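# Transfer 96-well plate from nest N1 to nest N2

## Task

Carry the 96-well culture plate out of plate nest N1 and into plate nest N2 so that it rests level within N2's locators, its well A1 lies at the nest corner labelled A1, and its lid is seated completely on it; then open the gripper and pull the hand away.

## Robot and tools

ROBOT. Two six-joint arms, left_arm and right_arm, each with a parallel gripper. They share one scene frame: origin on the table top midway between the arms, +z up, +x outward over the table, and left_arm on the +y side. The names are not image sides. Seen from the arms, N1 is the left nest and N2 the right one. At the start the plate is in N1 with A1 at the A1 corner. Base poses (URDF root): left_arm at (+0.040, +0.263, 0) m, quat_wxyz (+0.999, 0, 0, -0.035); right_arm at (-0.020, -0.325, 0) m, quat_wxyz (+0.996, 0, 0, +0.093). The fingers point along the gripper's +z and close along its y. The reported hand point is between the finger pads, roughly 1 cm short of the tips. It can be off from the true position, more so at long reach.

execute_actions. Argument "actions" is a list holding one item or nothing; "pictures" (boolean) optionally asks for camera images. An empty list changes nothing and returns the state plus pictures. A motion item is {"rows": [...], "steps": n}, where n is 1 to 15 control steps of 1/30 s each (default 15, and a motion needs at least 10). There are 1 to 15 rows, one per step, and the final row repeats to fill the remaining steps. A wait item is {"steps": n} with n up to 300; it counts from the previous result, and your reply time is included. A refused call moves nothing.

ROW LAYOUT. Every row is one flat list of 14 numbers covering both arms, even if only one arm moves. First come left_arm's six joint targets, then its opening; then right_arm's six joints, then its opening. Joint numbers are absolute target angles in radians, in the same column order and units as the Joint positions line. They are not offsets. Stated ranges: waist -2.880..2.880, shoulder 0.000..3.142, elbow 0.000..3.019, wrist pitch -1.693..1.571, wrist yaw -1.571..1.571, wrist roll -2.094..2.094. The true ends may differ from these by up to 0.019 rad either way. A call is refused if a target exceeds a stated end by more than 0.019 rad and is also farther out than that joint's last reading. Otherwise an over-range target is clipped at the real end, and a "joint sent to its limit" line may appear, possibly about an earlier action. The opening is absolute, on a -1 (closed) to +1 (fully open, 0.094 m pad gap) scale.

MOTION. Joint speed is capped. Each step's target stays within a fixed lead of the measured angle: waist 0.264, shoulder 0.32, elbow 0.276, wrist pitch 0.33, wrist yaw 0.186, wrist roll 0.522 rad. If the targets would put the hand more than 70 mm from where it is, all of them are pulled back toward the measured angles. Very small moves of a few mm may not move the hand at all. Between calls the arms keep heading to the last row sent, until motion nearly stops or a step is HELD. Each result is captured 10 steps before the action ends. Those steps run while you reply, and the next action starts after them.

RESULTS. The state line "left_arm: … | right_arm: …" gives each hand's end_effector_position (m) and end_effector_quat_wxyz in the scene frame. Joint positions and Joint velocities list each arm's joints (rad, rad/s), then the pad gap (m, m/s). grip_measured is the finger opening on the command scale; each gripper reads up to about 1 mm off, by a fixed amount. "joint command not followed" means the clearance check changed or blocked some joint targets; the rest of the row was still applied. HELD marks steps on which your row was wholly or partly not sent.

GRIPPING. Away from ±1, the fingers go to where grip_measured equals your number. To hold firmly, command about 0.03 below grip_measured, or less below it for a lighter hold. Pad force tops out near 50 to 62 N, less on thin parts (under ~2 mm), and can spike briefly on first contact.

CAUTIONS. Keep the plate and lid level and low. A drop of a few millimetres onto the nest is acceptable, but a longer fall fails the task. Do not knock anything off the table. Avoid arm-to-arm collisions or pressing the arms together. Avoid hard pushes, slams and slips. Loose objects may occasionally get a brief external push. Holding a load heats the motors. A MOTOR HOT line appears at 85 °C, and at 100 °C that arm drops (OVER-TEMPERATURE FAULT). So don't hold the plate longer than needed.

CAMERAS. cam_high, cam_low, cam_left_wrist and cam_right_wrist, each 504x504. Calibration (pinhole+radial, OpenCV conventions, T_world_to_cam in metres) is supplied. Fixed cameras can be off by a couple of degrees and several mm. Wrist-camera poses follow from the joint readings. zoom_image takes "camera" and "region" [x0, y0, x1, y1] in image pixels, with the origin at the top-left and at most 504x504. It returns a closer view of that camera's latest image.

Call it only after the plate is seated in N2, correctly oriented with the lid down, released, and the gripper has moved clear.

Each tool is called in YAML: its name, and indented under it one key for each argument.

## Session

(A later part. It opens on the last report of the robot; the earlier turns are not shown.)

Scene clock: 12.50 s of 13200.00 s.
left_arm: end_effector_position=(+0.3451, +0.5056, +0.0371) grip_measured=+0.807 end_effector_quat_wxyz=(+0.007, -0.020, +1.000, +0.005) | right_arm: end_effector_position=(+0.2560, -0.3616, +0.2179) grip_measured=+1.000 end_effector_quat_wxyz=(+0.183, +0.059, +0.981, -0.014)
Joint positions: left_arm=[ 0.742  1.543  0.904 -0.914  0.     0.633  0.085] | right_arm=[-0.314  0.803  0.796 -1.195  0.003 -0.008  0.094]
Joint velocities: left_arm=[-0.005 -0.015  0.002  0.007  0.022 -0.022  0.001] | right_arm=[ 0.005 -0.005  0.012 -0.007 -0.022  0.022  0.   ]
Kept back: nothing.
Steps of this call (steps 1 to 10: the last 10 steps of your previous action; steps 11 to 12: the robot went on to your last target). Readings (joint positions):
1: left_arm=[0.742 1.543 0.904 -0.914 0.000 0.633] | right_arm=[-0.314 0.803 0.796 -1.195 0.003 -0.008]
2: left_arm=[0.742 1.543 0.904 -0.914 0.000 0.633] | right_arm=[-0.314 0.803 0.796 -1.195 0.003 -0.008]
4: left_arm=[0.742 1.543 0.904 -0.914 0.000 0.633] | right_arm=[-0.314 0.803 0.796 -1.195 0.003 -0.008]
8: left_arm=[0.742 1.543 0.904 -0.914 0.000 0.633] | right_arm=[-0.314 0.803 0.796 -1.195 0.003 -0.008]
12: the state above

execute_actions:
  actions:
    - {"rows":[[0.752,1.52,0.925,-0.94,0,0.645,0.775,-0.3,0.8,0.8,-1.2,0,0,1],[0.752,1.505,0.94,-0.97,0,0.645,0.775,-0.3,0.8,0.8,-1.2,0,0,1],[0.752,1.49,0.955,-1.0,0,0.645,0.775,-0.3,0.8,0.8,-1.2,0,0,1],[0.752,1.475,0.97,-1.03,0,0.645,0.775,-0.3,0.8,0.8,-1.2,0,0,1],[0.752,1.46,0.985,-1.06,0,0.645,0.775,-0.3,0.8,0.8,-1.2,0,0,1],[0.752,1.44,1.0,-1.1,0,0.645,0.775,-0.3,0.8,0.8,-1.2,0,0,1]]}

execute_actions:
  actions:
    - {"rows":[[0.68,1.42,0.99,-1.11,0,0.57,0.775,-0.3,0.8,0.8,-1.2,0,0,1],[0.6,1.4,0.97,-1.11,0,0.5,0.775,-0.3,0.8,0.8,-1.2,0,0,1],[0.52,1.38,0.95,-1.11,0,0.42,0.775,-0.3,0.8,0.8,-1.2,0,0,1],[0.44,1.36,0.93,-1.12,0,0.34,0.775,-0.3,0.8,0.8,-1.2,0,0,1],[0.36,1.34,0.91,-1.12,0,0.26,0.775,-0.3,0.8,0.8,-1.2,0,0,1],[0.28,1.32,0.89,-1.12,0,0.18,0.775,-0.3,0.8,0.8,-1.2,0,0,1],[0.2,1.3,0.87,-1.12,0,0.1,0.775,-0.3,0.8,0.8,-1.2,0,0,1],[0.12,1.28,0.85,-1.12,0,0.02,0.775,-0.3,0.8,0.8,-1.2,0,0,1],[0.04,1.26,0.83,-1.12,0,-0.06,0.775,-0.3,0.8,0.8,-1.2,0,0,1],[-0.04,1.245,0.81,-1.12,0,-0.14,0.775,-0.3,0.8,0.8,-1.2,0,0,1],[-0.12,1.235,0.8,-1.12,0,-0.22,0.775,-0.3,0.8,0.8,-1.2,0,0,1],[-0.2,1.235,0.79,-1.12,0,-0.3,0.775,-0.3,0.8,0.8,-1.2,0,0,1],[-0.27,1.235,0.79,-1.12,0,-0.37,0.775,-0.3,0.8,0.8,-1.2,0,0,1],[-0.32,1.235,0.79,-1.12,0,-0.41,0.775,-0.3,0.8,0.8,-1.2,0,0,1],[-0.35,1.235,0.79,-1.12,0,-0.428,0.775,-0.3,0.8,0.8,-1.2,0,0,1]]}
  pictures: true

execute_actions:
  actions:
    - {"rows":[[-0.35,1.25,0.78,-1.09,0,-0.428,0.775,-0.3,0.8,0.8,-1.2,0,0,1],[-0.35,1.27,0.76,-1.05,0,-0.428,0.775,-0.3,0.8,0.8,-1.2,0,0,1],[-0.35,1.29,0.74,-1.01,0,-0.428,0.775,-0.3,0.8,0.8,-1.2,0,0,1],[-0.35,1.31,0.72,-0.97,0,-0.428,0.775,-0.3,0.8,0.8,-1.2,0,0,1],[-0.35,1.33,0.7,-0.935,0,-0.428,0.775,-0.3,0.8,0.8,-1.2,0,0,1],[-0.35,1.35,0.685,-0.905,0,-0.428,0.775,-0.3,0.8,0.8,-1.2,0,0,1]]}

execute_actions:
  actions:
    - {"steps":25}
  pictures: true

zoom_image:
  camera: "cam_low"
  region: [100,190,220,290]

Scene clock: 15.43 s of 13200.00 s.
left_arm: end_effector_position=(+0.3374, +0.4996, +0.0489) grip_measured=+0.807 end_effector_quat_wxyz=(-0.009, -0.020, +1.000, -0.006) | right_arm: end_effector_position=(+0.2560, -0.3616, +0.2179) grip_measured=+1.000 end_effector_quat_wxyz=(+0.183, +0.059, +0.981, -0.014)
Joint positions: left_arm=[ 0.742  1.523  0.918 -0.987 -0.     0.633  0.085] | right_arm=[-0.314  0.803  0.796 -1.195  0.003 -0.008  0.094]
Joint velocities: left_arm=[ 0.005 -0.337  0.139 -0.945 -0.095 -0.037 -0.001] | right_arm=[ 0.005 -0.015 -0.022  0.012  0.007 -0.051  0.   ]
Steps of this call (steps 1 to 15: the robot went on to your last target; steps 16 to 83: nothing new was sent; steps 84 to 88: the first 5 steps of this action). Readings (joint positions):
84: left_arm=[0.742 1.543 0.904 -0.917 0.000 0.633] | right_arm=[-0.314 0.803 0.796 -1.195 0.003 -0.008]
85: left_arm=[0.742 1.542 0.904 -0.920 -0.000 0.633] | right_arm=[-0.314 0.803 0.796 -1.195 0.003 -0.008]
87: left_arm=[0.742 1.533 0.912 -0.956 -0.000 0.633] | right_arm=[-0.314 0.803 0.796 -1.195 0.003 -0.008]
88: the state above

Scene clock: 15.93 s of 13200.00 s.
left_arm: end_effector_position=(+0.3613, +0.4528, +0.0975) grip_measured=+0.807 end_effector_quat_wxyz=(+0.000, -0.011, +1.000, +0.004) | right_arm: end_effector_position=(+0.2560, -0.3616, +0.2179) grip_measured=+1.000 end_effector_quat_wxyz=(+0.183, +0.059, +0.981, -0.014)
Joint positions: left_arm=[ 0.601  1.418  0.951 -1.1   -0.006  0.509  0.085] | right_arm=[-0.314  0.803  0.796 -1.195  0.003 -0.008  0.094]
Joint velocities: left_arm=[-1.646 -0.259 -0.115 -0.012 -0.066 -1.018  0.001] | right_arm=[-0.005 -0.015  0.022  0.007 -0.051 -0.037  0.   ]
Steps of this call (steps 1 to 10: the last 10 steps of your previous action; steps 11 to 15: the first 5 steps of this action). Readings (joint positions):
11: left_arm=[0.739 1.434 0.956 -1.094 -0.001 0.625] | right_arm=[-0.314 0.803 0.796 -1.195 0.003 -0.008]
12: left_arm=[0.725 1.433 0.956 -1.097 -0.004 0.605] | right_arm=[-0.314 0.803 0.796 -1.195 0.003 -0.008]
14: left_arm=[0.653 1.426 0.955 -1.100 -0.006 0.544] | right_arm=[-0.314 0.803 0.796 -1.195 0.003 -0.008]
15: the state above
camera_calibration (this result's frames):
cam_left_wrist: T_world_to_cam=[[0.0148943, -0.999807, -0.0128058, 0.4504], [-0.811532, -0.0195694, 0.58398, 0.250439], [-0.584118, 0.00169436, -0.811667, 0.413038], [0, 0, 0, 1]] pos_world=[0.437794, 0.454514, 0.194765]
cam_right_wrist: T_world_to_cam=[[-0.126339, -0.991986, 0.00109931, -0.326813], [-0.957709, 0.122262, 0.260473, 0.239612], [-0.25852, 0.0318551, -0.965481, 0.415759], [0, 0, 0, 1]] pos_world=[0.295671, -0.366734, 0.339355]

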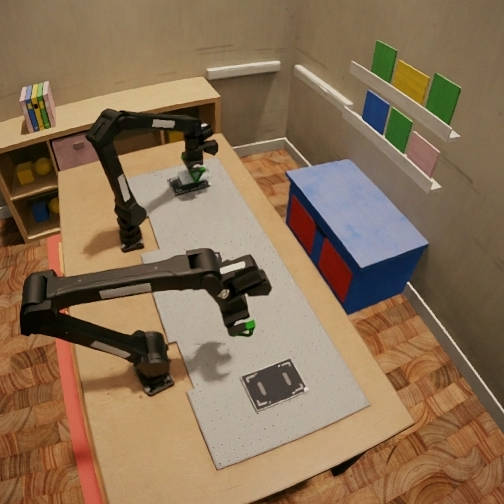

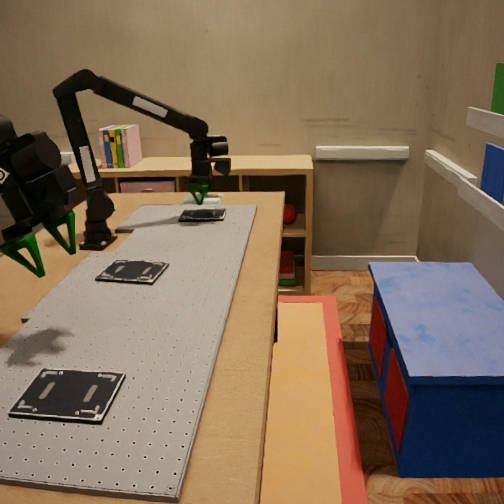

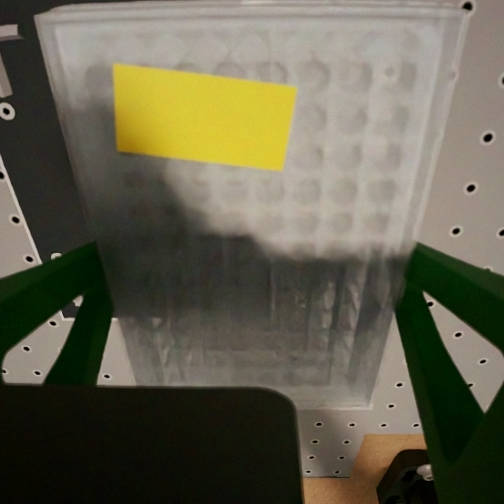

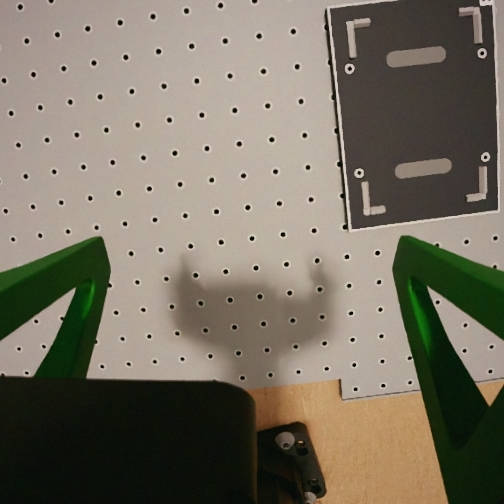

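Scene clock: 16.43 s of 13200.00 s.
left_arm: end_effector_position=(+0.3268, +0.1197, +0.0801) grip_measured=+0.807 end_effector_quat_wxyz=(+0.025, +0.079, +0.996, -0.014) | right_arm: end_effector_position=(+0.2560, -0.3616, +0.2179) grip_measured=+1.000 end_effector_quat_wxyz=(+0.183, +0.059, +0.981, -0.014)
Joint positions: left_arm=[-0.388  1.268  0.757 -1.002  0.007 -0.299  0.085] | right_arm=[-0.314  0.803  0.796 -1.195  0.003 -0.008  0.094]
Joint velocities: left_arm=[-0.376  0.347 -0.584  0.979 -0.051 -0.769  0.   ] | right_arm=[-0.005 -0.015 -0.002 -0.032  0.051 -0.022  0.   ]
Steps of this call (steps 1 to 10: the last 10 steps of your previous action; steps 11 to 15: the first 5 steps of this action). Readings (joint positions):
11: left_arm=[-0.182 1.251 0.811 -1.104 -0.001 -0.143] | right_arm=[-0.314 0.803 0.796 -1.195 0.003 -0.008]
12: left_arm=[-0.259 1.250 0.804 -1.092 0.000 -0.195] | right_arm=[-0.314 0.803 0.796 -1.195 0.003 -0.008]
14: left_arm=[-0.366 1.258 0.776 -1.036 0.007 -0.272] | right_arm=[-0.314 0.803 0.796 -1.195 0.003 -0.008]
15: the state above

Scene clock: 17.27 s of 13200.00 s.
left_arm: end_effector_position=(+0.3127, +0.1377, +0.0284) grip_measured=+0.807 end_effector_quat_wxyz=(-0.012, +0.007, +1.000, +0.004) | right_arm: end_effector_position=(+0.2560, -0.3616, +0.2179) grip_measured=+1.000 end_effector_quat_wxyz=(+0.183, +0.059, +0.981, -0.014)
Joint positions: left_arm=[-0.357  1.364  0.681 -0.914  0.002 -0.414  0.085] | right_arm=[-0.314  0.803  0.796 -1.195  0.003 -0.008  0.094]
Joint velocities: left_arm=[-0.005 -0.005 -0.012  0.002 -0.051 -0.066 -0.   ] | right_arm=[-0.005  0.005  0.007  0.007 -0.051 -0.022  0.   ]
Kept back: nothing.
Steps of this call (steps 1 to 10: the last 10 steps of your previous action; steps 11 to 25: the robot went on to your last target). Readings (joint positions):
1: left_arm=[-0.392 1.283 0.736 -0.970 0.007 -0.322] | right_arm=[-0.314 0.803 0.796 -1.195 0.003 -0.008]
2: left_arm=[-0.388 1.302 0.718 -0.946 0.006 -0.340] | right_arm=[-0.314 0.803 0.796 -1.195 0.003 -0.008]
4: left_arm=[-0.372 1.342 0.693 -0.927 0.003 -0.367] | right_arm=[-0.314 0.803 0.796 -1.195 0.003 -0.008]
8: left_arm=[-0.357 1.369 0.681 -0.920 0.002 -0.395] | right_arm=[-0.314 0.803 0.796 -1.195 0.003 -0.008]
25: the state above
camera_calibration (this result's frames):
cam_left_wrist: T_world_to_cam=[[-0.0211731, -0.999691, -0.0130187, 0.146546], [-0.796531, 0.00899757, 0.604531, 0.235975], [-0.604227, 0.0231696, -0.796475, 0.332036], [0, 0, 0, 1]] pos_world=[0.39169, 0.136684, 0.123712]
cam_right_wrist: T_world_to_cam=[[-0.126339, -0.991986, 0.00109931, -0.326813], [-0.957709, 0.122262, 0.260473, 0.239612], [-0.25852, 0.0318551, -0.965481, 0.415759], [0, 0, 0, 1]] pos_world=[0.295671, -0.366734, 0.339355]

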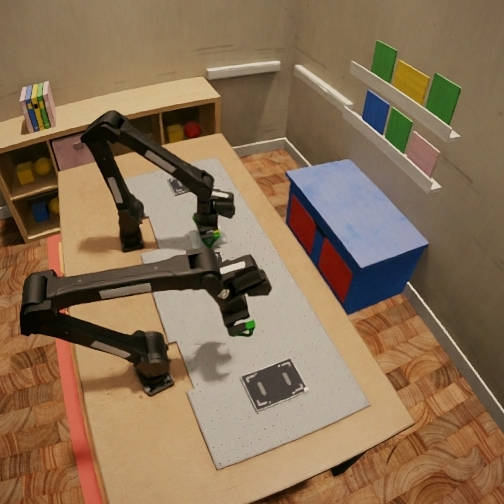

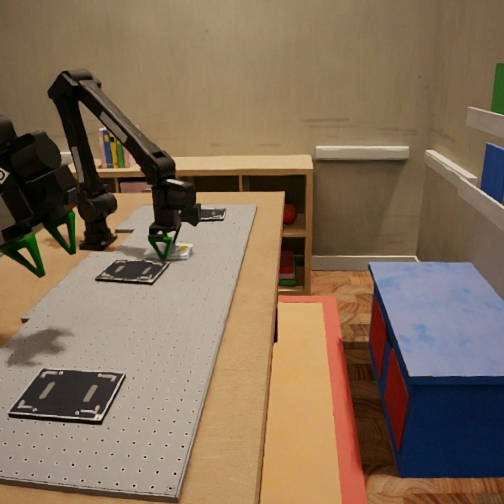

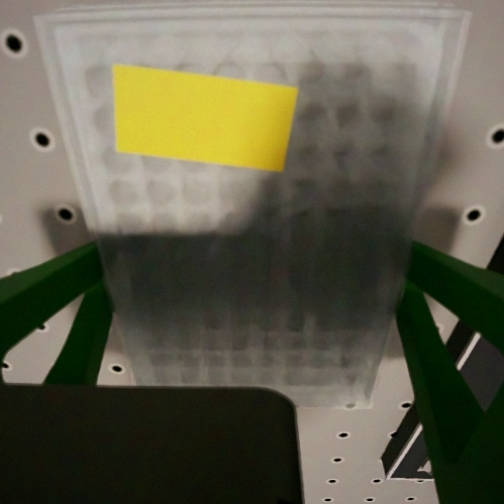

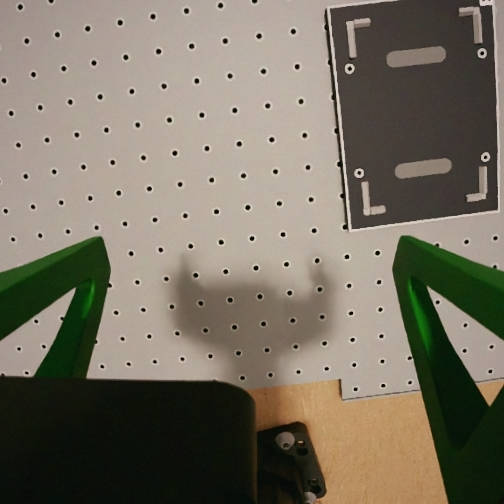

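Region (100, 190, 220, 290) of cam_low's 504x504 image, scaled by 4.200, with more detail than that image has.

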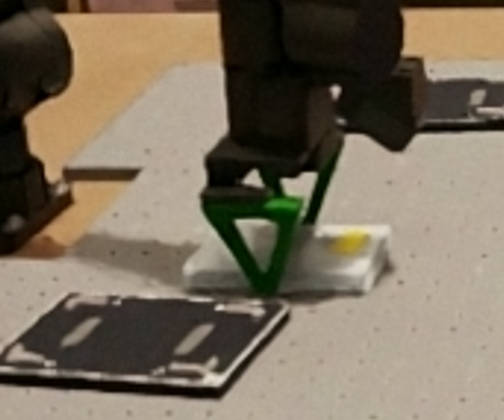

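execute_actions:
  actions:
    - {"rows":[[-0.35,1.382,0.665,-0.89,0,-0.428,0.775,-0.3,0.8,0.8,-1.2,0,0,1]]}

execute_actions:
  actions:
    - {"steps":15}

Scene clock: 17.73 s of 13200.00 s.
left_arm: end_effector_position=(+0.3128, +0.1377, +0.0251) grip_measured=+0.807 end_effector_quat_wxyz=(-0.011, +0.006, +1.000, +0.004) | right_arm: end_effector_position=(+0.2560, -0.3616, +0.2179) grip_measured=+1.000 end_effector_quat_wxyz=(+0.183, +0.059, +0.981, -0.014)
Joint positions: left_arm=[-0.357  1.369  0.676 -0.9    0.002 -0.415  0.085] | right_arm=[-0.314  0.803  0.796 -1.195  0.003 -0.008  0.094]
Joint velocities: left_arm=[-0.015  0.005  0.002  0.002  0.022 -0.022 -0.   ] | right_arm=[-0.015  0.005 -0.012  0.002  0.022  0.066  0.   ]
Steps of this call (steps 1 to 9: the robot went on to your last target; steps 10 to 14: the first 5 steps of this action). Readings (joint positions):
10: left_arm=[-0.357 1.364 0.680 -0.912 0.002 -0.415] | right_arm=[-0.314 0.803 0.796 -1.195 0.003 -0.008]
11: left_arm=[-0.357 1.365 0.679 -0.906 0.002 -0.415] | right_arm=[-0.314 0.803 0.796 -1.195 0.003 -0.008]
13: left_arm=[-0.357 1.368 0.676 -0.901 0.002 -0.415] | right_arm=[-0.314 0.803 0.796 -1.195 0.003 -0.008]
14: the state above

Scene clock: 18.23 s of 13200.00 s.
left_arm: end_effector_position=(+0.3129, +0.1377, +0.0250) grip_measured=+0.807 end_effector_quat_wxyz=(-0.011, +0.006, +1.000, +0.004) | right_arm: end_effector_position=(+0.2560, -0.3616, +0.2179) grip_measured=+1.000 end_effector_quat_wxyz=(+0.183, +0.059, +0.981, -0.014)
Joint positions: left_arm=[-0.357  1.37   0.676 -0.899  0.002 -0.415  0.085] | right_arm=[-0.314  0.803  0.796 -1.195  0.003 -0.008  0.094]
Joint velocities: left_arm=[-0.015 -0.005 -0.012 -0.007 -0.066 -0.081  0.001] | right_arm=[-0.005  0.005  0.022  0.002  0.022  0.007  0.   ]
Kept back: nothing.
Steps of this call (steps 1 to 10: the last 10 steps of your previous action; steps 11 to 15: the robot went on to your last target). Readings (joint positions):
1: left_arm=[-0.357 1.370 0.676 -0.900 0.002 -0.415] | right_arm=[-0.314 0.803 0.796 -1.195 0.003 -0.008]
2: left_arm=[-0.357 1.370 0.676 -0.900 0.002 -0.415] | right_arm=[-0.314 0.803 0.796 -1.195 0.003 -0.008]
4: left_arm=[-0.357 1.370 0.676 -0.899 0.002 -0.415] | right_arm=[-0.314 0.803 0.796 -1.195 0.003 -0.008]
8: left_arm=[-0.357 1.370 0.676 -0.899 0.002 -0.415] | right_arm=[-0.314 0.803 0.796 -1.195 0.003 -0.008]
15: the state above
All arms were judged still, so your last target was given up. Only a new action makes them travel on or press farther. Fingers that are still opening or closing keep moving.

Ambiguous; one more.

execute_actions:
  actions:
    - {"rows":[[-0.35,1.394,0.655,-0.87,0,-0.428,0.775,-0.3,0.8,0.8,-1.2,0,0,1]]}

execute_actions:
  actions:
    - {"steps":12}

Scene clock: 18.73 s of 13200.00 s.
left_arm: end_effector_position=(+0.3135, +0.1374, +0.0243) grip_measured=+0.807 end_effector_quat_wxyz=(-0.009, +0.006, +1.000, +0.003) | right_arm: end_effector_position=(+0.2560, -0.3616, +0.2179) grip_measured=+1.000 end_effector_quat_wxyz=(+0.183, +0.059, +0.981, -0.014)
Joint positions: left_arm=[-0.357  1.37   0.673 -0.893  0.002 -0.415  0.085] | right_arm=[-0.314  0.803  0.796 -1.195  0.003 -0.008  0.094]
Joint velocities: left_arm=[-0.005  0.005 -0.012 -0.012 -0.051 -0.022 -0.   ] | right_arm=[ 0.005 -0.005  0.012  0.007 -0.007 -0.051  0.   ]
Steps of this call (steps 1 to 10: nothing new was sent; steps 11 to 15: the first 5 steps of this action). Readings (joint positions):
11: left_arm=[-0.357 1.370 0.674 -0.896 0.002 -0.415] | right_arm=[-0.314 0.803 0.796 -1.195 0.003 -0.008]
12: left_arm=[-0.357 1.370 0.673 -0.893 0.002 -0.415] | right_arm=[-0.314 0.803 0.796 -1.195 0.003 -0.008]
14: left_arm=[-0.357 1.370 0.673 -0.893 0.002 -0.415] | right_arm=[-0.314 0.803 0.796 -1.195 0.003 -0.008]
15: the state above

Scene clock: 19.13 s of 13200.00 s.
left_arm: end_effector_position=(+0.3135, +0.1374, +0.0243) grip_measured=+0.807 end_effector_quat_wxyz=(-0.009, +0.006, +1.000, +0.003) | right_arm: end_effector_position=(+0.2560, -0.3616, +0.2179) grip_measured=+1.000 end_effector_quat_wxyz=(+0.183, +0.059, +0.981, -0.014)
Joint positions: left_arm=[-0.357  1.37   0.673 -0.893  0.002 -0.415  0.085] | right_arm=[-0.314  0.803  0.796 -1.195  0.003 -0.008  0.094]
Joint velocities: left_arm=[-0.015 -0.005  0.002 -0.012 -0.022 -0.007  0.   ] | right_arm=[-0.015 -0.005  0.017  0.002  0.022  0.037  0.   ]
Kept back: nothing.
Steps of this call (steps 1 to 10: the last 10 steps of your previous action; steps 11 to 12: the robot went on to your last target). Readings (joint positions):
1: left_arm=[-0.357 1.370 0.673 -0.893 0.002 -0.415] | right_arm=[-0.314 0.803 0.796 -1.195 0.003 -0.008]
2: left_arm=[-0.357 1.370 0.673 -0.893 0.002 -0.415] | right_arm=[-0.314 0.803 0.796 -1.195 0.003 -0.008]
4: left_arm=[-0.357 1.370 0.673 -0.893 0.002 -0.415] | right_arm=[-0.314 0.803 0.796 -1.195 0.003 -0.008]
8: left_arm=[-0.357 1.370 0.673 -0.893 0.002 -0.415] | right_arm=[-0.314 0.803 0.796 -1.195 0.003 -0.008]
12: the state above

execute_actions:
  actions:
    - {"rows":[[-0.35,1.37,0.675,-0.89,0,-0.428,1,-0.3,0.8,0.8,-1.2,0,0,1]],"steps":10}

execute_actions:
  actions:
    - {"rows":[[-0.35,1.34,0.71,-0.93,0,-0.428,1,-0.3,0.8,0.8,-1.2,0,0,1],[-0.35,1.32,0.73,-0.97,0,-0.428,1,-0.3,0.8,0.8,-1.2,0,0,1],[-0.35,1.295,0.75,-1.01,0,-0.428,1,-0.3,0.8,0.8,-1.2,0,0,1],[-0.35,1.27,0.77,-1.05,0,-0.428,1,-0.3,0.8,0.8,-1.2,0,0,1],[-0.35,1.24,0.8,-1.11,0,-0.428,1,-0.3,0.8,0.8,-1.2,0,0,1]]}

execute_actions:
  actions:
    - {"rows":[[1.0,1.0,0.8,-1.2,0,0,1,-0.3,0.8,0.8,-1.2,0,0,1]]}

execute_actions:
  actions:
    - {"rows":[[1.0,1.0,0.8,-1.2,0,0,1,0.76,1.6,1.4,-1.3,0,0.96,1]]}

execute_actions:
  actions:
    - {"steps":20}

execute_actions:
  actions:
    - {"rows":[[1.0,1.0,0.8,-1.2,0,0,1,0.76,1.9,1.565,-1.22,0,0.97,1]]}

execute_actions:
  actions:
    - {"steps":30}
  pictures: true

Scene clock: 20.43 s of 13200.00 s.
left_arm: end_effector_position=(+0.3135, +0.1374, +0.0243) grip_measured=+0.807 end_effector_quat_wxyz=(-0.009, +0.006, +1.000, +0.003) | right_arm: end_effector_position=(+0.2560, -0.3616, +0.2179) grip_measured=+1.000 end_effector_quat_wxyz=(+0.183, +0.059, +0.981, -0.014)
Joint positions: left_arm=[-0.357  1.37   0.673 -0.893  0.002 -0.415  0.085] | right_arm=[-0.314  0.803  0.796 -1.195  0.003 -0.008  0.094]
Joint velocities: left_arm=[-0.005 -0.005  0.007 -0.007 -0.007  0.051  0.001] | right_arm=[-0.005 -0.005 -0.002  0.002 -0.051 -0.022  0.   ]
Kept back: the last 10 steps of this action.
Steps of this call (steps 1 to 15: the robot went on to your last target; steps 16 to 39: nothing new was sent). Readings (joint positions):
1: left_arm=[-0.357 1.370 0.673 -0.893 0.002 -0.415] | right_arm=[-0.314 0.803 0.796 -1.195 0.003 -0.008]
2: left_arm=[-0.357 1.370 0.673 -0.893 0.002 -0.415] | right_arm=[-0.314 0.803 0.796 -1.195 0.003 -0.008]
4: left_arm=[-0.357 1.370 0.673 -0.893 0.002 -0.415] | right_arm=[-0.314 0.803 0.796 -1.195 0.003 -0.008]
8: left_arm=[-0.357 1.370 0.673 -0.893 0.002 -0.415] | right_arm=[-0.314 0.803 0.796 -1.195 0.003 -0.008]
39: the state above

Scene clock: 20.93 s of 13200.00 s.
left_arm: end_effector_position=(+0.2988, +0.1443, +0.0435) grip_measured=+1.000 end_effector_quat_wxyz=(-0.036, +0.006, +0.999, +0.015) | right_arm: end_effector_position=(+0.2560, -0.3616, +0.2179) grip_measured=+1.000 end_effector_quat_wxyz=(+0.183, +0.059, +0.981, -0.014)
Joint positions: left_arm=[-0.357  1.327  0.694 -1.017  0.001 -0.416  0.094] | right_arm=[-0.314  0.803  0.796 -1.195  0.003 -0.008  0.094]
Joint velocities: left_arm=[-0.005 -0.562  0.369 -1.306 -0.066  0.022  0.   ] | right_arm=[-0.024  0.005  0.022 -0.032 -0.022 -0.022  0.   ]
Steps of this call (steps 1 to 10: the last 10 steps of your previous action; steps 11 to 15: the first 5 steps of this action). Readings (joint positions):
11: left_arm=[-0.357 1.366 0.673 -0.897 0.001 -0.415] | right_arm=[-0.314 0.803 0.796 -1.195 0.003 -0.008]
12: left_arm=[-0.357 1.363 0.674 -0.914 0.001 -0.415] | right_arm=[-0.314 0.803 0.796 -1.195 0.003 -0.008]
14: left_arm=[-0.357 1.344 0.684 -0.975 0.001 -0.416] | right_arm=[-0.314 0.803 0.796 -1.195 0.003 -0.008]
15: the state above

Scene clock: 21.43 s of 13200.00 s.
left_arm: end_effector_position=(+0.3239, +0.2034, +0.1291) grip_measured=+1.000 end_effector_quat_wxyz=(+0.037, -0.004, +0.999, -0.011) | right_arm: end_effector_position=(+0.2560, -0.3616, +0.2179) grip_measured=+1.000 end_effector_quat_wxyz=(+0.183, +0.059, +0.981, -0.014)
Joint positions: left_arm=[-0.132  1.1    0.768 -1.162  0.007 -0.209  0.094] | right_arm=[-0.314  0.803  0.796 -1.195  0.003 -0.008  0.094]
Joint velocities: left_arm=[ 2.046 -1.079 -0.002 -0.232  0.022  0.93   0.   ] | right_arm=[-0.005 -0.015 -0.002 -0.007  0.007  0.051  0.   ]
Steps of this call (steps 1 to 10: the last 10 steps of your previous action; steps 11 to 15: the first 5 steps of this action). Readings (joint positions):
11: left_arm=[-0.344 1.219 0.768 -1.109 0.007 -0.373] | right_arm=[-0.314 0.803 0.796 -1.195 0.003 -0.008]
12: left_arm=[-0.309 1.200 0.768 -1.127 0.008 -0.326] | right_arm=[-0.314 0.803 0.796 -1.195 0.003 -0.008]
14: left_arm=[-0.199 1.137 0.768 -1.153 0.008 -0.245] | right_arm=[-0.314 0.803 0.796 -1.195 0.003 -0.008]
15: the state above

Scene clock: 21.93 s of 13200.00 s.
left_arm: end_effector_position=(+0.1994, +0.4961, +0.1548) grip_measured=+1.000 end_effector_quat_wxyz=(+0.065, -0.475, +0.877, +0.037) | right_arm: end_effector_position=(+0.3046, -0.3095, +0.2296) grip_measured=+1.000 end_effector_quat_wxyz=(+0.126, +0.103, +0.987, +0.016)
Joint positions: left_arm=[ 1.037  1.001  0.768 -1.189 -0.006 -0.026  0.094] | right_arm=[-0.133  1.02   0.965 -1.261  0.008  0.26   0.094]
Joint velocities: left_arm=[ 0.005 -0.005 -0.017 -0.061 -0.022 -0.007  0.   ] | right_arm=[ 1.314  1.705  1.263 -0.11  -0.037  1.473  0.   ]
Steps of this call (steps 1 to 10: the last 10 steps of your previous action; steps 11 to 15: the first 5 steps of this action). Readings (joint positions):
11: left_arm=[0.856 0.996 0.768 -1.184 0.000 -0.033] | right_arm=[-0.301 0.819 0.809 -1.211 0.007 0.041]
12: left_arm=[0.938 0.999 0.768 -1.184 -0.003 -0.030] | right_arm=[-0.268 0.856 0.839 -1.236 0.008 0.100]
14: left_arm=[1.028 1.001 0.768 -1.187 -0.006 -0.027] | right_arm=[-0.178 0.962 0.921 -1.257 0.008 0.209]
15: the state above

Scene clock: 22.60 s of 13200.00 s.
left_arm: end_effector_position=(+0.2061, +0.4906, +0.1547) grip_measured=+1.000 end_effector_quat_wxyz=(+0.065, -0.458, +0.886, +0.034) | right_arm: end_effector_position=(+0.2700, +0.0490, +0.1591) grip_measured=+1.000 end_effector_quat_wxyz=(+0.006, -0.018, +1.000, +0.006)
Joint positions: left_arm=[ 1.009  1.001  0.768 -1.192 -0.002 -0.014  0.094] | right_arm=[ 0.727  1.601  1.33  -1.283  0.001  0.877  0.094]
Joint velocities: left_arm=[ 0.005 -0.015  0.007  0.007  0.066 -0.081  0.   ] | right_arm=[ 1.167 -0.005  0.3   -0.1   -0.154  0.505  0.   ]
Kept back: nothing.
Steps of this call (steps 1 to 10: the last 10 steps of your previous action; steps 11 to 20: the robot went on to your last target). Readings (joint positions):
1: left_arm=[1.035 1.001 0.768 -1.190 -0.005 -0.023] | right_arm=[-0.088 1.078 1.008 -1.263 0.008 0.310]
2: left_arm=[1.028 1.001 0.768 -1.192 -0.005 -0.021] | right_arm=[-0.044 1.136 1.051 -1.265 0.008 0.358]
4: left_arm=[1.015 1.001 0.768 -1.192 -0.003 -0.018] | right_arm=[0.037 1.245 1.131 -1.266 0.008 0.451]
8: left_arm=[1.009 1.001 0.768 -1.192 -0.002 -0.015] | right_arm=[0.191 1.438 1.261 -1.266 0.008 0.611]
20: the state above

Scene clock: 22.77 s of 13200.00 s.
left_arm: end_effector_position=(+0.2061, +0.4906, +0.1547) grip_measured=+1.000 end_effector_quat_wxyz=(+0.065, -0.457, +0.886, +0.034) | right_arm: end_effector_position=(+0.2801, +0.1298, +0.1495) grip_measured=+1.000 end_effector_quat_wxyz=(+0.019, -0.036, +0.999, +0.029)
Joint positions: left_arm=[ 1.009  1.001  0.768 -1.192 -0.002 -0.013  0.094] | right_arm=[ 0.802  1.755  1.503 -1.249 -0.002  0.916  0.094]
Joint velocities: left_arm=[-0.005 -0.005 -0.007 -0.017  0.022  0.051  0.   ] | right_arm=[-0.015  1.216  0.901  0.359  0.037  0.168  0.   ]
Steps of this call (steps 1 to 5: the first 5 steps of this action). Readings (joint positions):
1: left_arm=[1.009 1.001 0.768 -1.192 -0.002 -0.014] | right_arm=[0.761 1.613 1.349 -1.284 -0.001 0.887]
2: left_arm=[1.009 1.001 0.768 -1.192 -0.002 -0.013] | right_arm=[0.784 1.637 1.386 -1.281 -0.002 0.895]
4: left_arm=[1.009 1.001 0.768 -1.192 -0.002 -0.013] | right_arm=[0.802 1.714 1.469 -1.261 -0.002 0.908]
5: the state above

Scene clock: 23.77 s of 13200.00 s.
left_arm: end_effector_position=(+0.2061, +0.4906, +0.1547) grip_measured=+1.000 end_effector_quat_wxyz=(+0.065, -0.457, +0.886, +0.034) | right_arm: end_effector_position=(+0.3079, +0.1360, +0.0875) grip_measured=+1.000 end_effector_quat_wxyz=(-0.003, +0.002, +1.000, -0.002)
Joint positions: left_arm=[ 1.009  1.001  0.768 -1.192 -0.002 -0.013  0.094] | right_arm=[ 0.767  1.902  1.546 -1.221 -0.002  0.957  0.094]
Joint velocities: left_arm=[ 0.005 -0.005 -0.012 -0.007 -0.037  0.051  0.   ] | right_arm=[-0.005 -0.015  0.007 -0.017 -0.007  0.007  0.   ]
Kept back: nothing.
Steps of this call (steps 1 to 10: the last 10 steps of your previous action; steps 11 to 30: the robot went on to your last target). Readings (joint positions):
1: left_arm=[1.009 1.001 0.768 -1.192 -0.002 -0.013] | right_arm=[0.799 1.796 1.530 -1.238 -0.002 0.923]
2: left_arm=[1.009 1.001 0.768 -1.192 -0.002 -0.013] | right_arm=[0.795 1.832 1.546 -1.229 -0.002 0.929]
4: left_arm=[1.009 1.001 0.768 -1.192 -0.002 -0.013] | right_arm=[0.785 1.884 1.550 -1.221 -0.002 0.939]
8: left_arm=[1.009 1.001 0.768 -1.192 -0.002 -0.013] | right_arm=[0.769 1.928 1.546 -1.221 -0.002 0.950]
30: the state above
All arms were judged still, so your last target was given up. Only a new action makes them travel on or press farther. Fingers that are still opening or closing keep moving.
camera_calibration (this result's frames):
cam_left_wrist: T_world_to_cam=[[0.811007, -0.585003, -0.00630913, 0.122661], [-0.516991, -0.721684, 0.460318, 0.394694], [-0.273841, -0.370059, -0.887732, 0.498902], [0, 0, 0, 1]] pos_world=[0.241194, 0.541225, 0.26198]
cam_right_wrist: T_world_to_cam=[[-0.0111681, -0.999937, 0.00134271, 0.139051], [-0.803452, 0.00977296, 0.59529, 0.200999], [-0.595265, 0.00556946, -0.80351, 0.380513], [0, 0, 0, 1]] pos_world=[0.389552, 0.134959, 0.185906]

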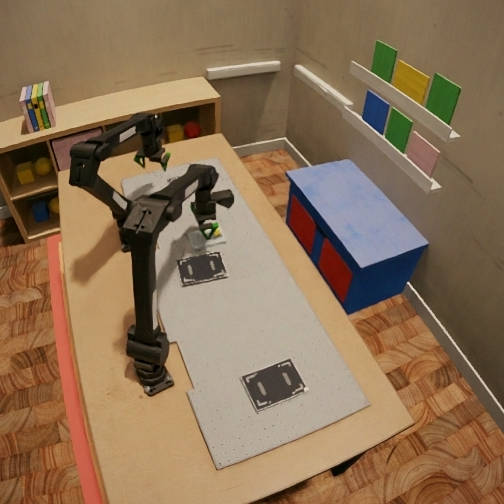

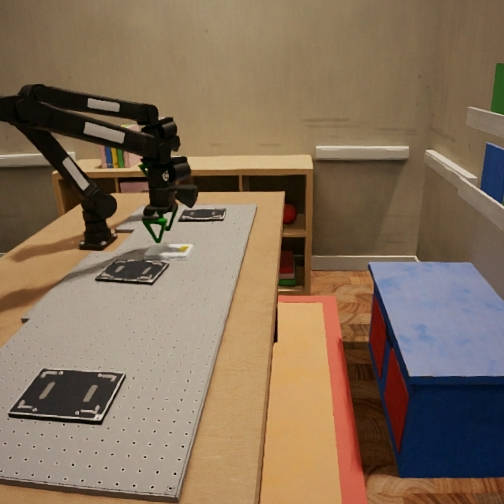

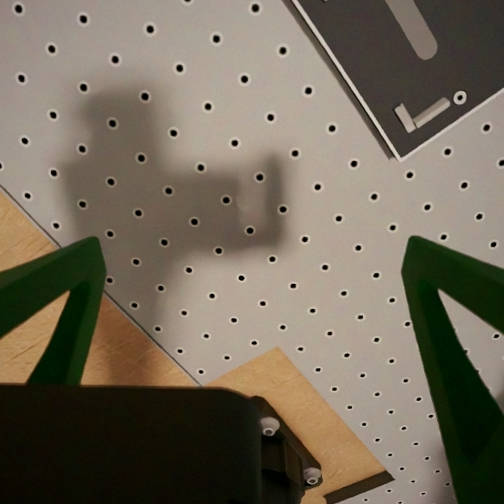

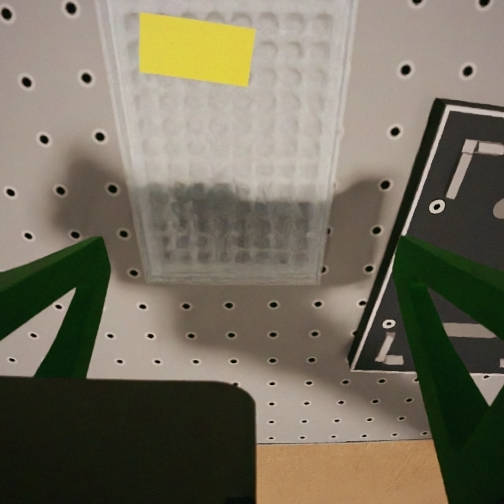

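execute_actions:
  actions:
    - {"rows":[[1.0,1.0,0.8,-1.2,0,0,1,0.75,1.915,1.565,-1.205,0,0.965,1],[1.0,1.0,0.8,-1.2,0,0,1,0.75,1.93,1.565,-1.19,0,0.965,1],[1.0,1.0,0.8,-1.2,0,0,1,0.75,1.94,1.565,-1.175,0,0.965,1],[1.0,1.0,0.8,-1.2,0,0,1,0.75,1.95,1.565,-1.165,0,0.965,1],[1.0,1.0,0.8,-1.2,0,0,1,0.75,1.965,1.565,-1.15,0,0.965,1]]}

execute_actions:
  actions:
    - {"steps":22}
  pictures: true

Scene clock: 24.70 s of 13200.00 s.
left_arm: end_effector_position=(+0.2061, +0.4906, +0.1547) grip_measured=+1.000 end_effector_quat_wxyz=(+0.065, -0.457, +0.886, +0.034) | right_arm: end_effector_position=(+0.3129, +0.1426, +0.0842) grip_measured=+1.000 end_effector_quat_wxyz=(+0.005, +0.002, +1.000, +0.010)
Joint positions: left_arm=[ 1.009  1.001  0.768 -1.192 -0.002 -0.013  0.094] | right_arm=[ 0.767  1.908  1.546 -1.187 -0.002  0.957  0.094]
Joint velocities: left_arm=[-0.024 -0.005  0.002  0.007 -0.007  0.007  0.   ] | right_arm=[-0.015  0.112 -0.012  0.359 -0.051  0.007  0.   ]
Steps of this call (steps 1 to 23: nothing new was sent; steps 24 to 28: the first 5 steps of this action). Readings (joint positions):
24: left_arm=[1.009 1.001 0.768 -1.192 -0.002 -0.013] | right_arm=[0.767 1.902 1.546 -1.221 -0.002 0.957]
25: left_arm=[1.009 1.001 0.768 -1.192 -0.002 -0.013] | right_arm=[0.767 1.902 1.546 -1.217 -0.002 0.957]
27: left_arm=[1.009 1.001 0.768 -1.192 -0.002 -0.013] | right_arm=[0.767 1.905 1.546 -1.198 -0.002 0.957]
28: the state above

Scene clock: 25.43 s of 13200.00 s.
left_arm: end_effector_position=(+0.2061, +0.4906, +0.1547) grip_measured=+1.000 end_effector_quat_wxyz=(+0.065, -0.457, +0.886, +0.034) | right_arm: end_effector_position=(+0.3150, +0.1456, +0.0612) grip_measured=+1.000 end_effector_quat_wxyz=(+0.001, +0.002, +1.000, +0.003)
Joint positions: left_arm=[ 1.009  1.001  0.768 -1.192 -0.002 -0.013  0.094] | right_arm=[ 0.767  1.95   1.546 -1.162 -0.002  0.957  0.094]
Joint velocities: left_arm=[-0.005  0.005  0.002  0.007 -0.051  0.007  0.   ] | right_arm=[-0.005 -0.005  0.007 -0.007 -0.007 -0.022  0.   ]
Kept back: nothing.
Steps of this call (steps 1 to 10: the last 10 steps of your previous action; steps 11 to 22: the robot went on to your last target). Readings (joint positions):
1: left_arm=[1.009 1.001 0.768 -1.192 -0.002 -0.013] | right_arm=[0.767 1.913 1.546 -1.176 -0.002 0.957]
2: left_arm=[1.009 1.001 0.768 -1.192 -0.002 -0.013] | right_arm=[0.767 1.920 1.546 -1.169 -0.002 0.957]
4: left_arm=[1.009 1.001 0.768 -1.192 -0.002 -0.013] | right_arm=[0.767 1.933 1.546 -1.164 -0.002 0.957]
8: left_arm=[1.009 1.001 0.768 -1.192 -0.002 -0.013] | right_arm=[0.767 1.949 1.546 -1.163 -0.002 0.957]
22: the state above
camera_calibration (this result's frames):
cam_left_wrist: T_world_to_cam=[[0.811007, -0.585003, -0.00630913, 0.122661], [-0.516991, -0.721684, 0.460318, 0.394694], [-0.273841, -0.370059, -0.887732, 0.498902], [0, 0, 0, 1]] pos_world=[0.241194, 0.541225, 0.26198]
cam_right_wrist: T_world_to_cam=[[-0.0115255, -0.999899, -0.00837187, 0.149483], [-0.80751, 0.00436933, 0.589838, 0.224634], [-0.589741, 0.0135585, -0.807478, 0.360943], [0, 0, 0, 1]] pos_world=[0.39598, 0.143593, 0.160207]

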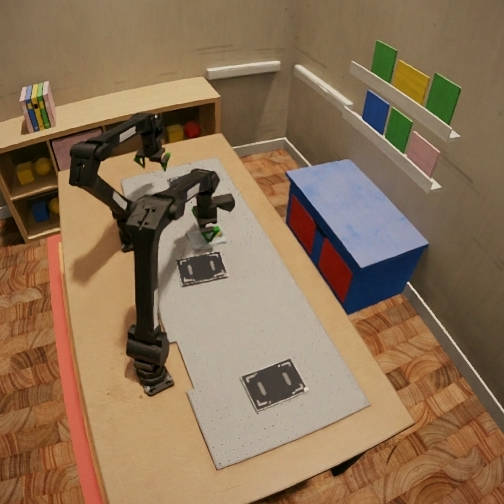

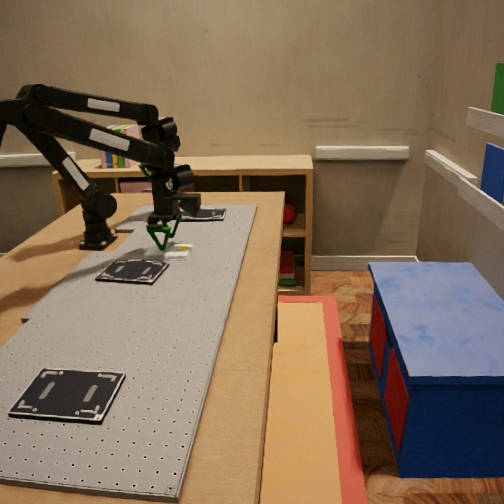

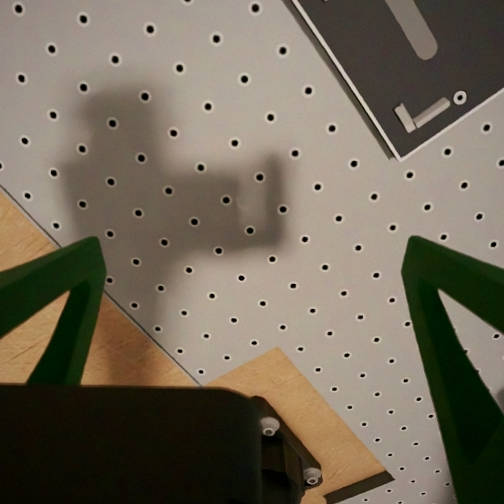

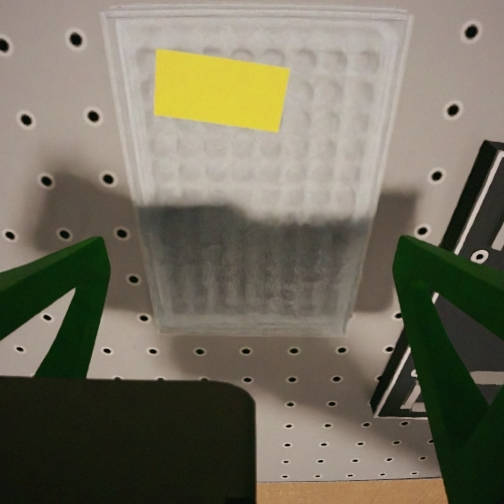

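execute_actions:
  actions:
    - {"rows":[[1.0,1.0,0.8,-1.2,0,0,1,0.755,1.965,1.535,-1.15,0,0.965,1],[1.0,1.0,0.8,-1.2,0,0,1,0.755,1.972,1.527,-1.135,0,0.965,1],[1.0,1.0,0.8,-1.2,0,0,1,0.755,1.979,1.518,-1.12,0,0.965,1],[1.0,1.0,0.8,-1.2,0,0,1,0.755,1.986,1.51,-1.105,0,0.965,1]]}

execute_actions:
  actions:
    - {"steps":18}
  pictures: true

Scene clock: 26.40 s of 13200.00 s.
left_arm: end_effector_position=(+0.2061, +0.4906, +0.1547) grip_measured=+1.000 end_effector_quat_wxyz=(+0.065, -0.457, +0.886, +0.034) | right_arm: end_effector_position=(+0.3148, +0.1453, +0.0534) grip_measured=+1.000 end_effector_quat_wxyz=(+0.004, +0.002, +1.000, +0.007)
Joint positions: left_arm=[ 1.009  1.001  0.768 -1.192 -0.002 -0.013  0.094] | right_arm=[ 0.767  1.951  1.526 -1.129 -0.002  0.957  0.094]
Joint velocities: left_arm=[-0.005  0.005 -0.012 -0.007  0.007 -0.051  0.   ] | right_arm=[-0.005  0.024 -0.168  0.222 -0.022 -0.051  0.   ]
Steps of this call (steps 1 to 15: the robot went on to your last target; steps 16 to 24: nothing new was sent; steps 25 to 29: the first 5 steps of this action). Readings (joint positions):
25: left_arm=[1.009 1.001 0.768 -1.192 -0.002 -0.013] | right_arm=[0.767 1.950 1.545 -1.162 -0.002 0.957]
26: left_arm=[1.009 1.001 0.768 -1.192 -0.002 -0.013] | right_arm=[0.767 1.950 1.543 -1.158 -0.002 0.957]
28: left_arm=[1.009 1.001 0.768 -1.192 -0.002 -0.013] | right_arm=[0.767 1.950 1.532 -1.139 -0.002 0.957]
29: the state above

Scene clock: 27.00 s of 13200.00 s.
left_arm: end_effector_position=(+0.2061, +0.4906, +0.1547) grip_measured=+1.000 end_effector_quat_wxyz=(+0.065, -0.457, +0.886, +0.034) | right_arm: end_effector_position=(+0.3124, +0.1419, +0.0403) grip_measured=+1.000 end_effector_quat_wxyz=(-0.001, +0.002, +1.000, +0.000)
Joint positions: left_arm=[ 1.009  1.001  0.768 -1.192 -0.002 -0.013  0.094] | right_arm=[ 0.767  1.966  1.511 -1.117 -0.002  0.957  0.094]
Joint velocities: left_arm=[-0.015  0.005  0.002 -0.007 -0.007 -0.022  0.   ] | right_arm=[-0.005 -0.005  0.002  0.007 -0.022 -0.037  0.   ]
Kept back: nothing.
Steps of this call (steps 1 to 10: the last 10 steps of your previous action; steps 11 to 18: the robot went on to your last target). Readings (joint positions):
1: left_arm=[1.009 1.001 0.768 -1.192 -0.002 -0.013] | right_arm=[0.767 1.953 1.520 -1.125 -0.002 0.957]
2: left_arm=[1.009 1.001 0.768 -1.192 -0.002 -0.013] | right_arm=[0.767 1.955 1.517 -1.122 -0.002 0.957]
4: left_arm=[1.009 1.001 0.768 -1.192 -0.002 -0.013] | right_arm=[0.767 1.961 1.513 -1.120 -0.002 0.957]
8: left_arm=[1.009 1.001 0.768 -1.192 -0.002 -0.013] | right_arm=[0.767 1.966 1.511 -1.118 -0.002 0.957]
18: the state above
camera_calibration (this result's frames):
cam_left_wrist: T_world_to_cam=[[0.811007, -0.585003, -0.00630913, 0.122661], [-0.516991, -0.721684, 0.460318, 0.394694], [-0.273841, -0.370059, -0.887732, 0.498902], [0, 0, 0, 1]] pos_world=[0.241194, 0.541225, 0.26198]
cam_right_wrist: T_world_to_cam=[[-0.0115462, -0.999928, -0.00335795, 0.145384], [-0.805418, 0.00730993, 0.592662, 0.233712], [-0.592595, 0.00954756, -0.805444, 0.343882], [0, 0, 0, 1]] pos_world=[0.393697, 0.140382, 0.138954]

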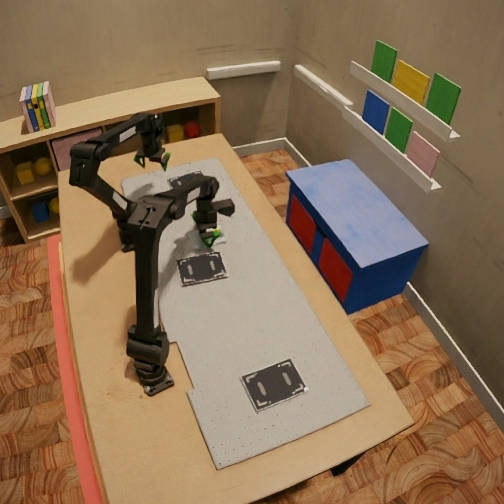

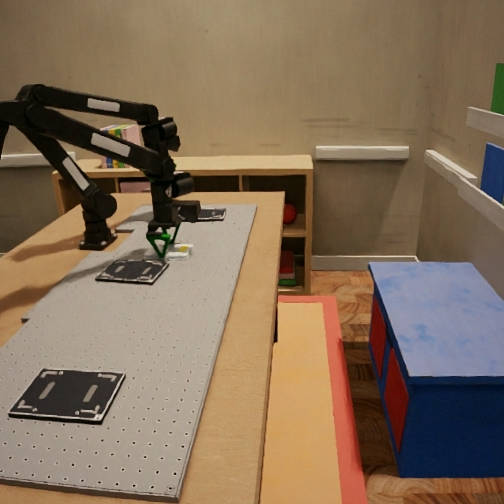

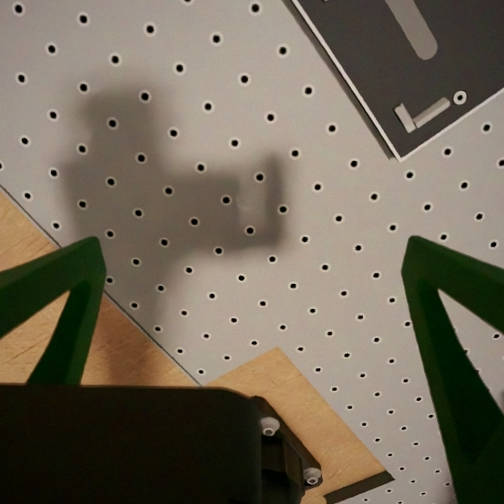

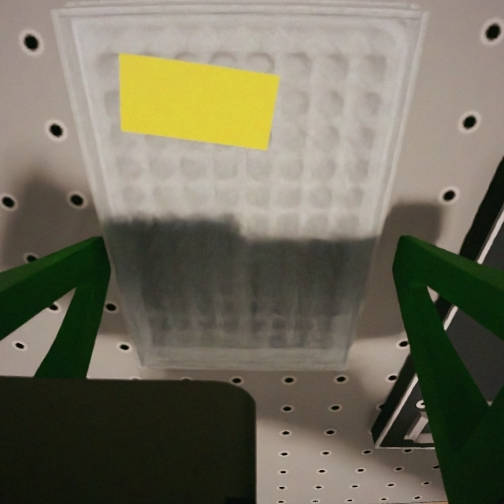

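execute_actions:
  actions:
    - {"rows":[[1.0,1.0,0.8,-1.2,0,0,1,0.755,1.986,1.51,-1.088,0,0.965,1],[1.0,1.0,0.8,-1.2,0,0,1,0.755,1.986,1.51,-1.088,0,0.965,1],[1.0,1.0,0.8,-1.2,0,0,1,0.755,1.986,1.51,-1.088,0,0.965,1],[1.0,1.0,0.8,-1.2,0,0,1,0.755,2.0,1.51,-1.085,0,0.965,1],[1.0,1.0,0.8,-1.2,0,0,1,0.755,2.015,1.51,-1.08,0,0.965,1]]}

execute_actions:
  actions:
    - {"steps":22}
  pictures: true

Scene clock: 27.73 s of 13200.00 s.
left_arm: end_effector_position=(+0.2061, +0.4906, +0.1547) grip_measured=+1.000 end_effector_quat_wxyz=(+0.065, -0.457, +0.886, +0.034) | right_arm: end_effector_position=(+0.3148, +0.1453, +0.0392) grip_measured=+1.000 end_effector_quat_wxyz=(+0.003, +0.002, +1.000, +0.007)
Joint positions: left_arm=[ 1.009  1.001  0.768 -1.192 -0.002 -0.013  0.094] | right_arm=[ 0.767  1.968  1.511 -1.099 -0.002  0.957  0.094]
Joint velocities: left_arm=[ 0.005 -0.005 -0.017 -0.002 -0.066  0.051  0.   ] | right_arm=[-0.005  0.054 -0.007  0.081  0.007  0.007  0.   ]
Steps of this call (steps 1 to 15: the robot went on to your last target; steps 16 to 17: nothing new was sent; steps 18 to 22: the first 5 steps of this action). Readings (joint positions):
18: left_arm=[1.009 1.001 0.768 -1.192 -0.002 -0.013] | right_arm=[0.767 1.966 1.511 -1.114 -0.002 0.957]
19: left_arm=[1.009 1.001 0.768 -1.192 -0.002 -0.013] | right_arm=[0.767 1.966 1.511 -1.109 -0.002 0.957]
21: left_arm=[1.009 1.001 0.768 -1.192 -0.002 -0.013] | right_arm=[0.767 1.966 1.511 -1.102 -0.002 0.957]
22: the state above

Scene clock: 28.47 s of 13200.00 s.
left_arm: end_effector_position=(+0.2061, +0.4906, +0.1547) grip_measured=+1.000 end_effector_quat_wxyz=(+0.065, -0.457, +0.886, +0.034) | right_arm: end_effector_position=(+0.3151, +0.1454, +0.0276) grip_measured=+1.000 end_effector_quat_wxyz=(+0.000, +0.003, +1.000, +0.002)
Joint positions: left_arm=[ 1.009  1.001  0.768 -1.192 -0.002 -0.013  0.094] | right_arm=[ 0.767  1.989  1.511 -1.09  -0.002  0.957  0.094]
Joint velocities: left_arm=[-0.015 -0.005 -0.002  0.007 -0.066  0.007  0.   ] | right_arm=[-0.015 -0.005 -0.007 -0.012 -0.051  0.007  0.   ]
Kept back: nothing.
Steps of this call (steps 1 to 10: the last 10 steps of your previous action; steps 11 to 22: the robot went on to your last target). Readings (joint positions):
1: left_arm=[1.009 1.001 0.768 -1.192 -0.002 -0.013] | right_arm=[0.767 1.970 1.511 -1.096 -0.002 0.957]
2: left_arm=[1.009 1.001 0.768 -1.192 -0.002 -0.013] | right_arm=[0.767 1.973 1.511 -1.094 -0.002 0.957]
4: left_arm=[1.009 1.001 0.768 -1.192 -0.002 -0.013] | right_arm=[0.767 1.981 1.511 -1.092 -0.002 0.957]
8: left_arm=[1.009 1.001 0.768 -1.192 -0.002 -0.013] | right_arm=[0.767 1.989 1.511 -1.090 -0.002 0.957]
22: the state above
camera_calibration (this result's frames):
cam_left_wrist: T_world_to_cam=[[0.811007, -0.585003, -0.00630913, 0.122661], [-0.516991, -0.721684, 0.460318, 0.394694], [-0.273841, -0.370059, -0.887732, 0.498902], [0, 0, 0, 1]] pos_world=[0.241194, 0.541225, 0.26198]
cam_right_wrist: T_world_to_cam=[[-0.0119137, -0.999909, -0.00637019, 0.149117], [-0.807221, 0.00585774, 0.59022, 0.244201], [-0.590129, 0.0121739, -0.807217, 0.334128], [0, 0, 0, 1]] pos_world=[0.39608, 0.143606, 0.126531]

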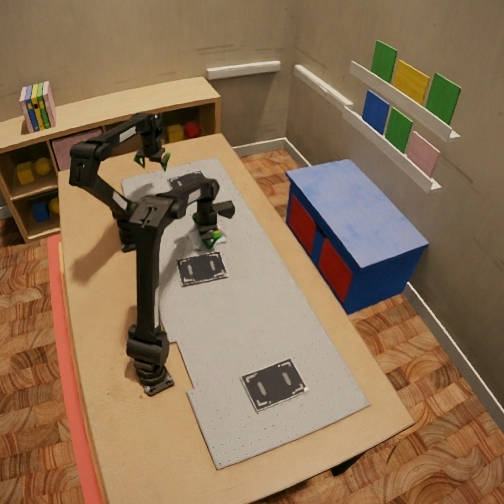

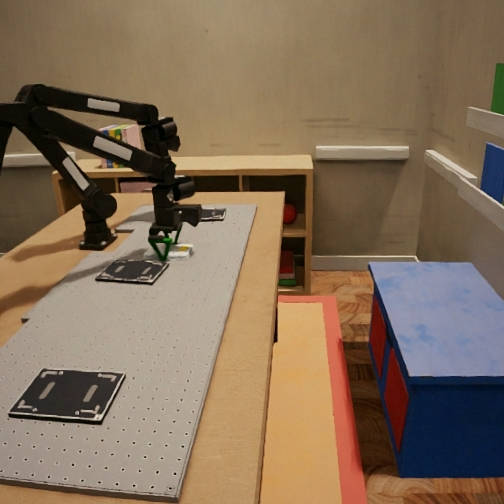

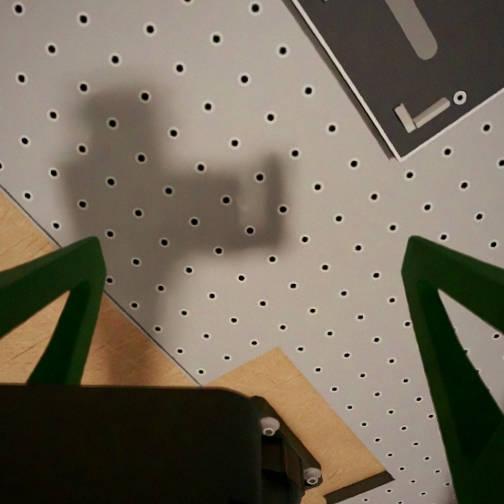

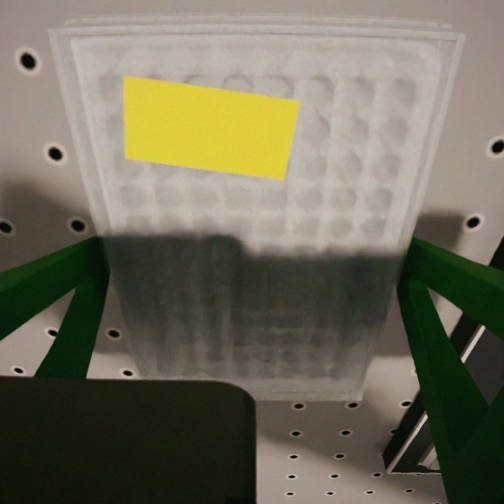

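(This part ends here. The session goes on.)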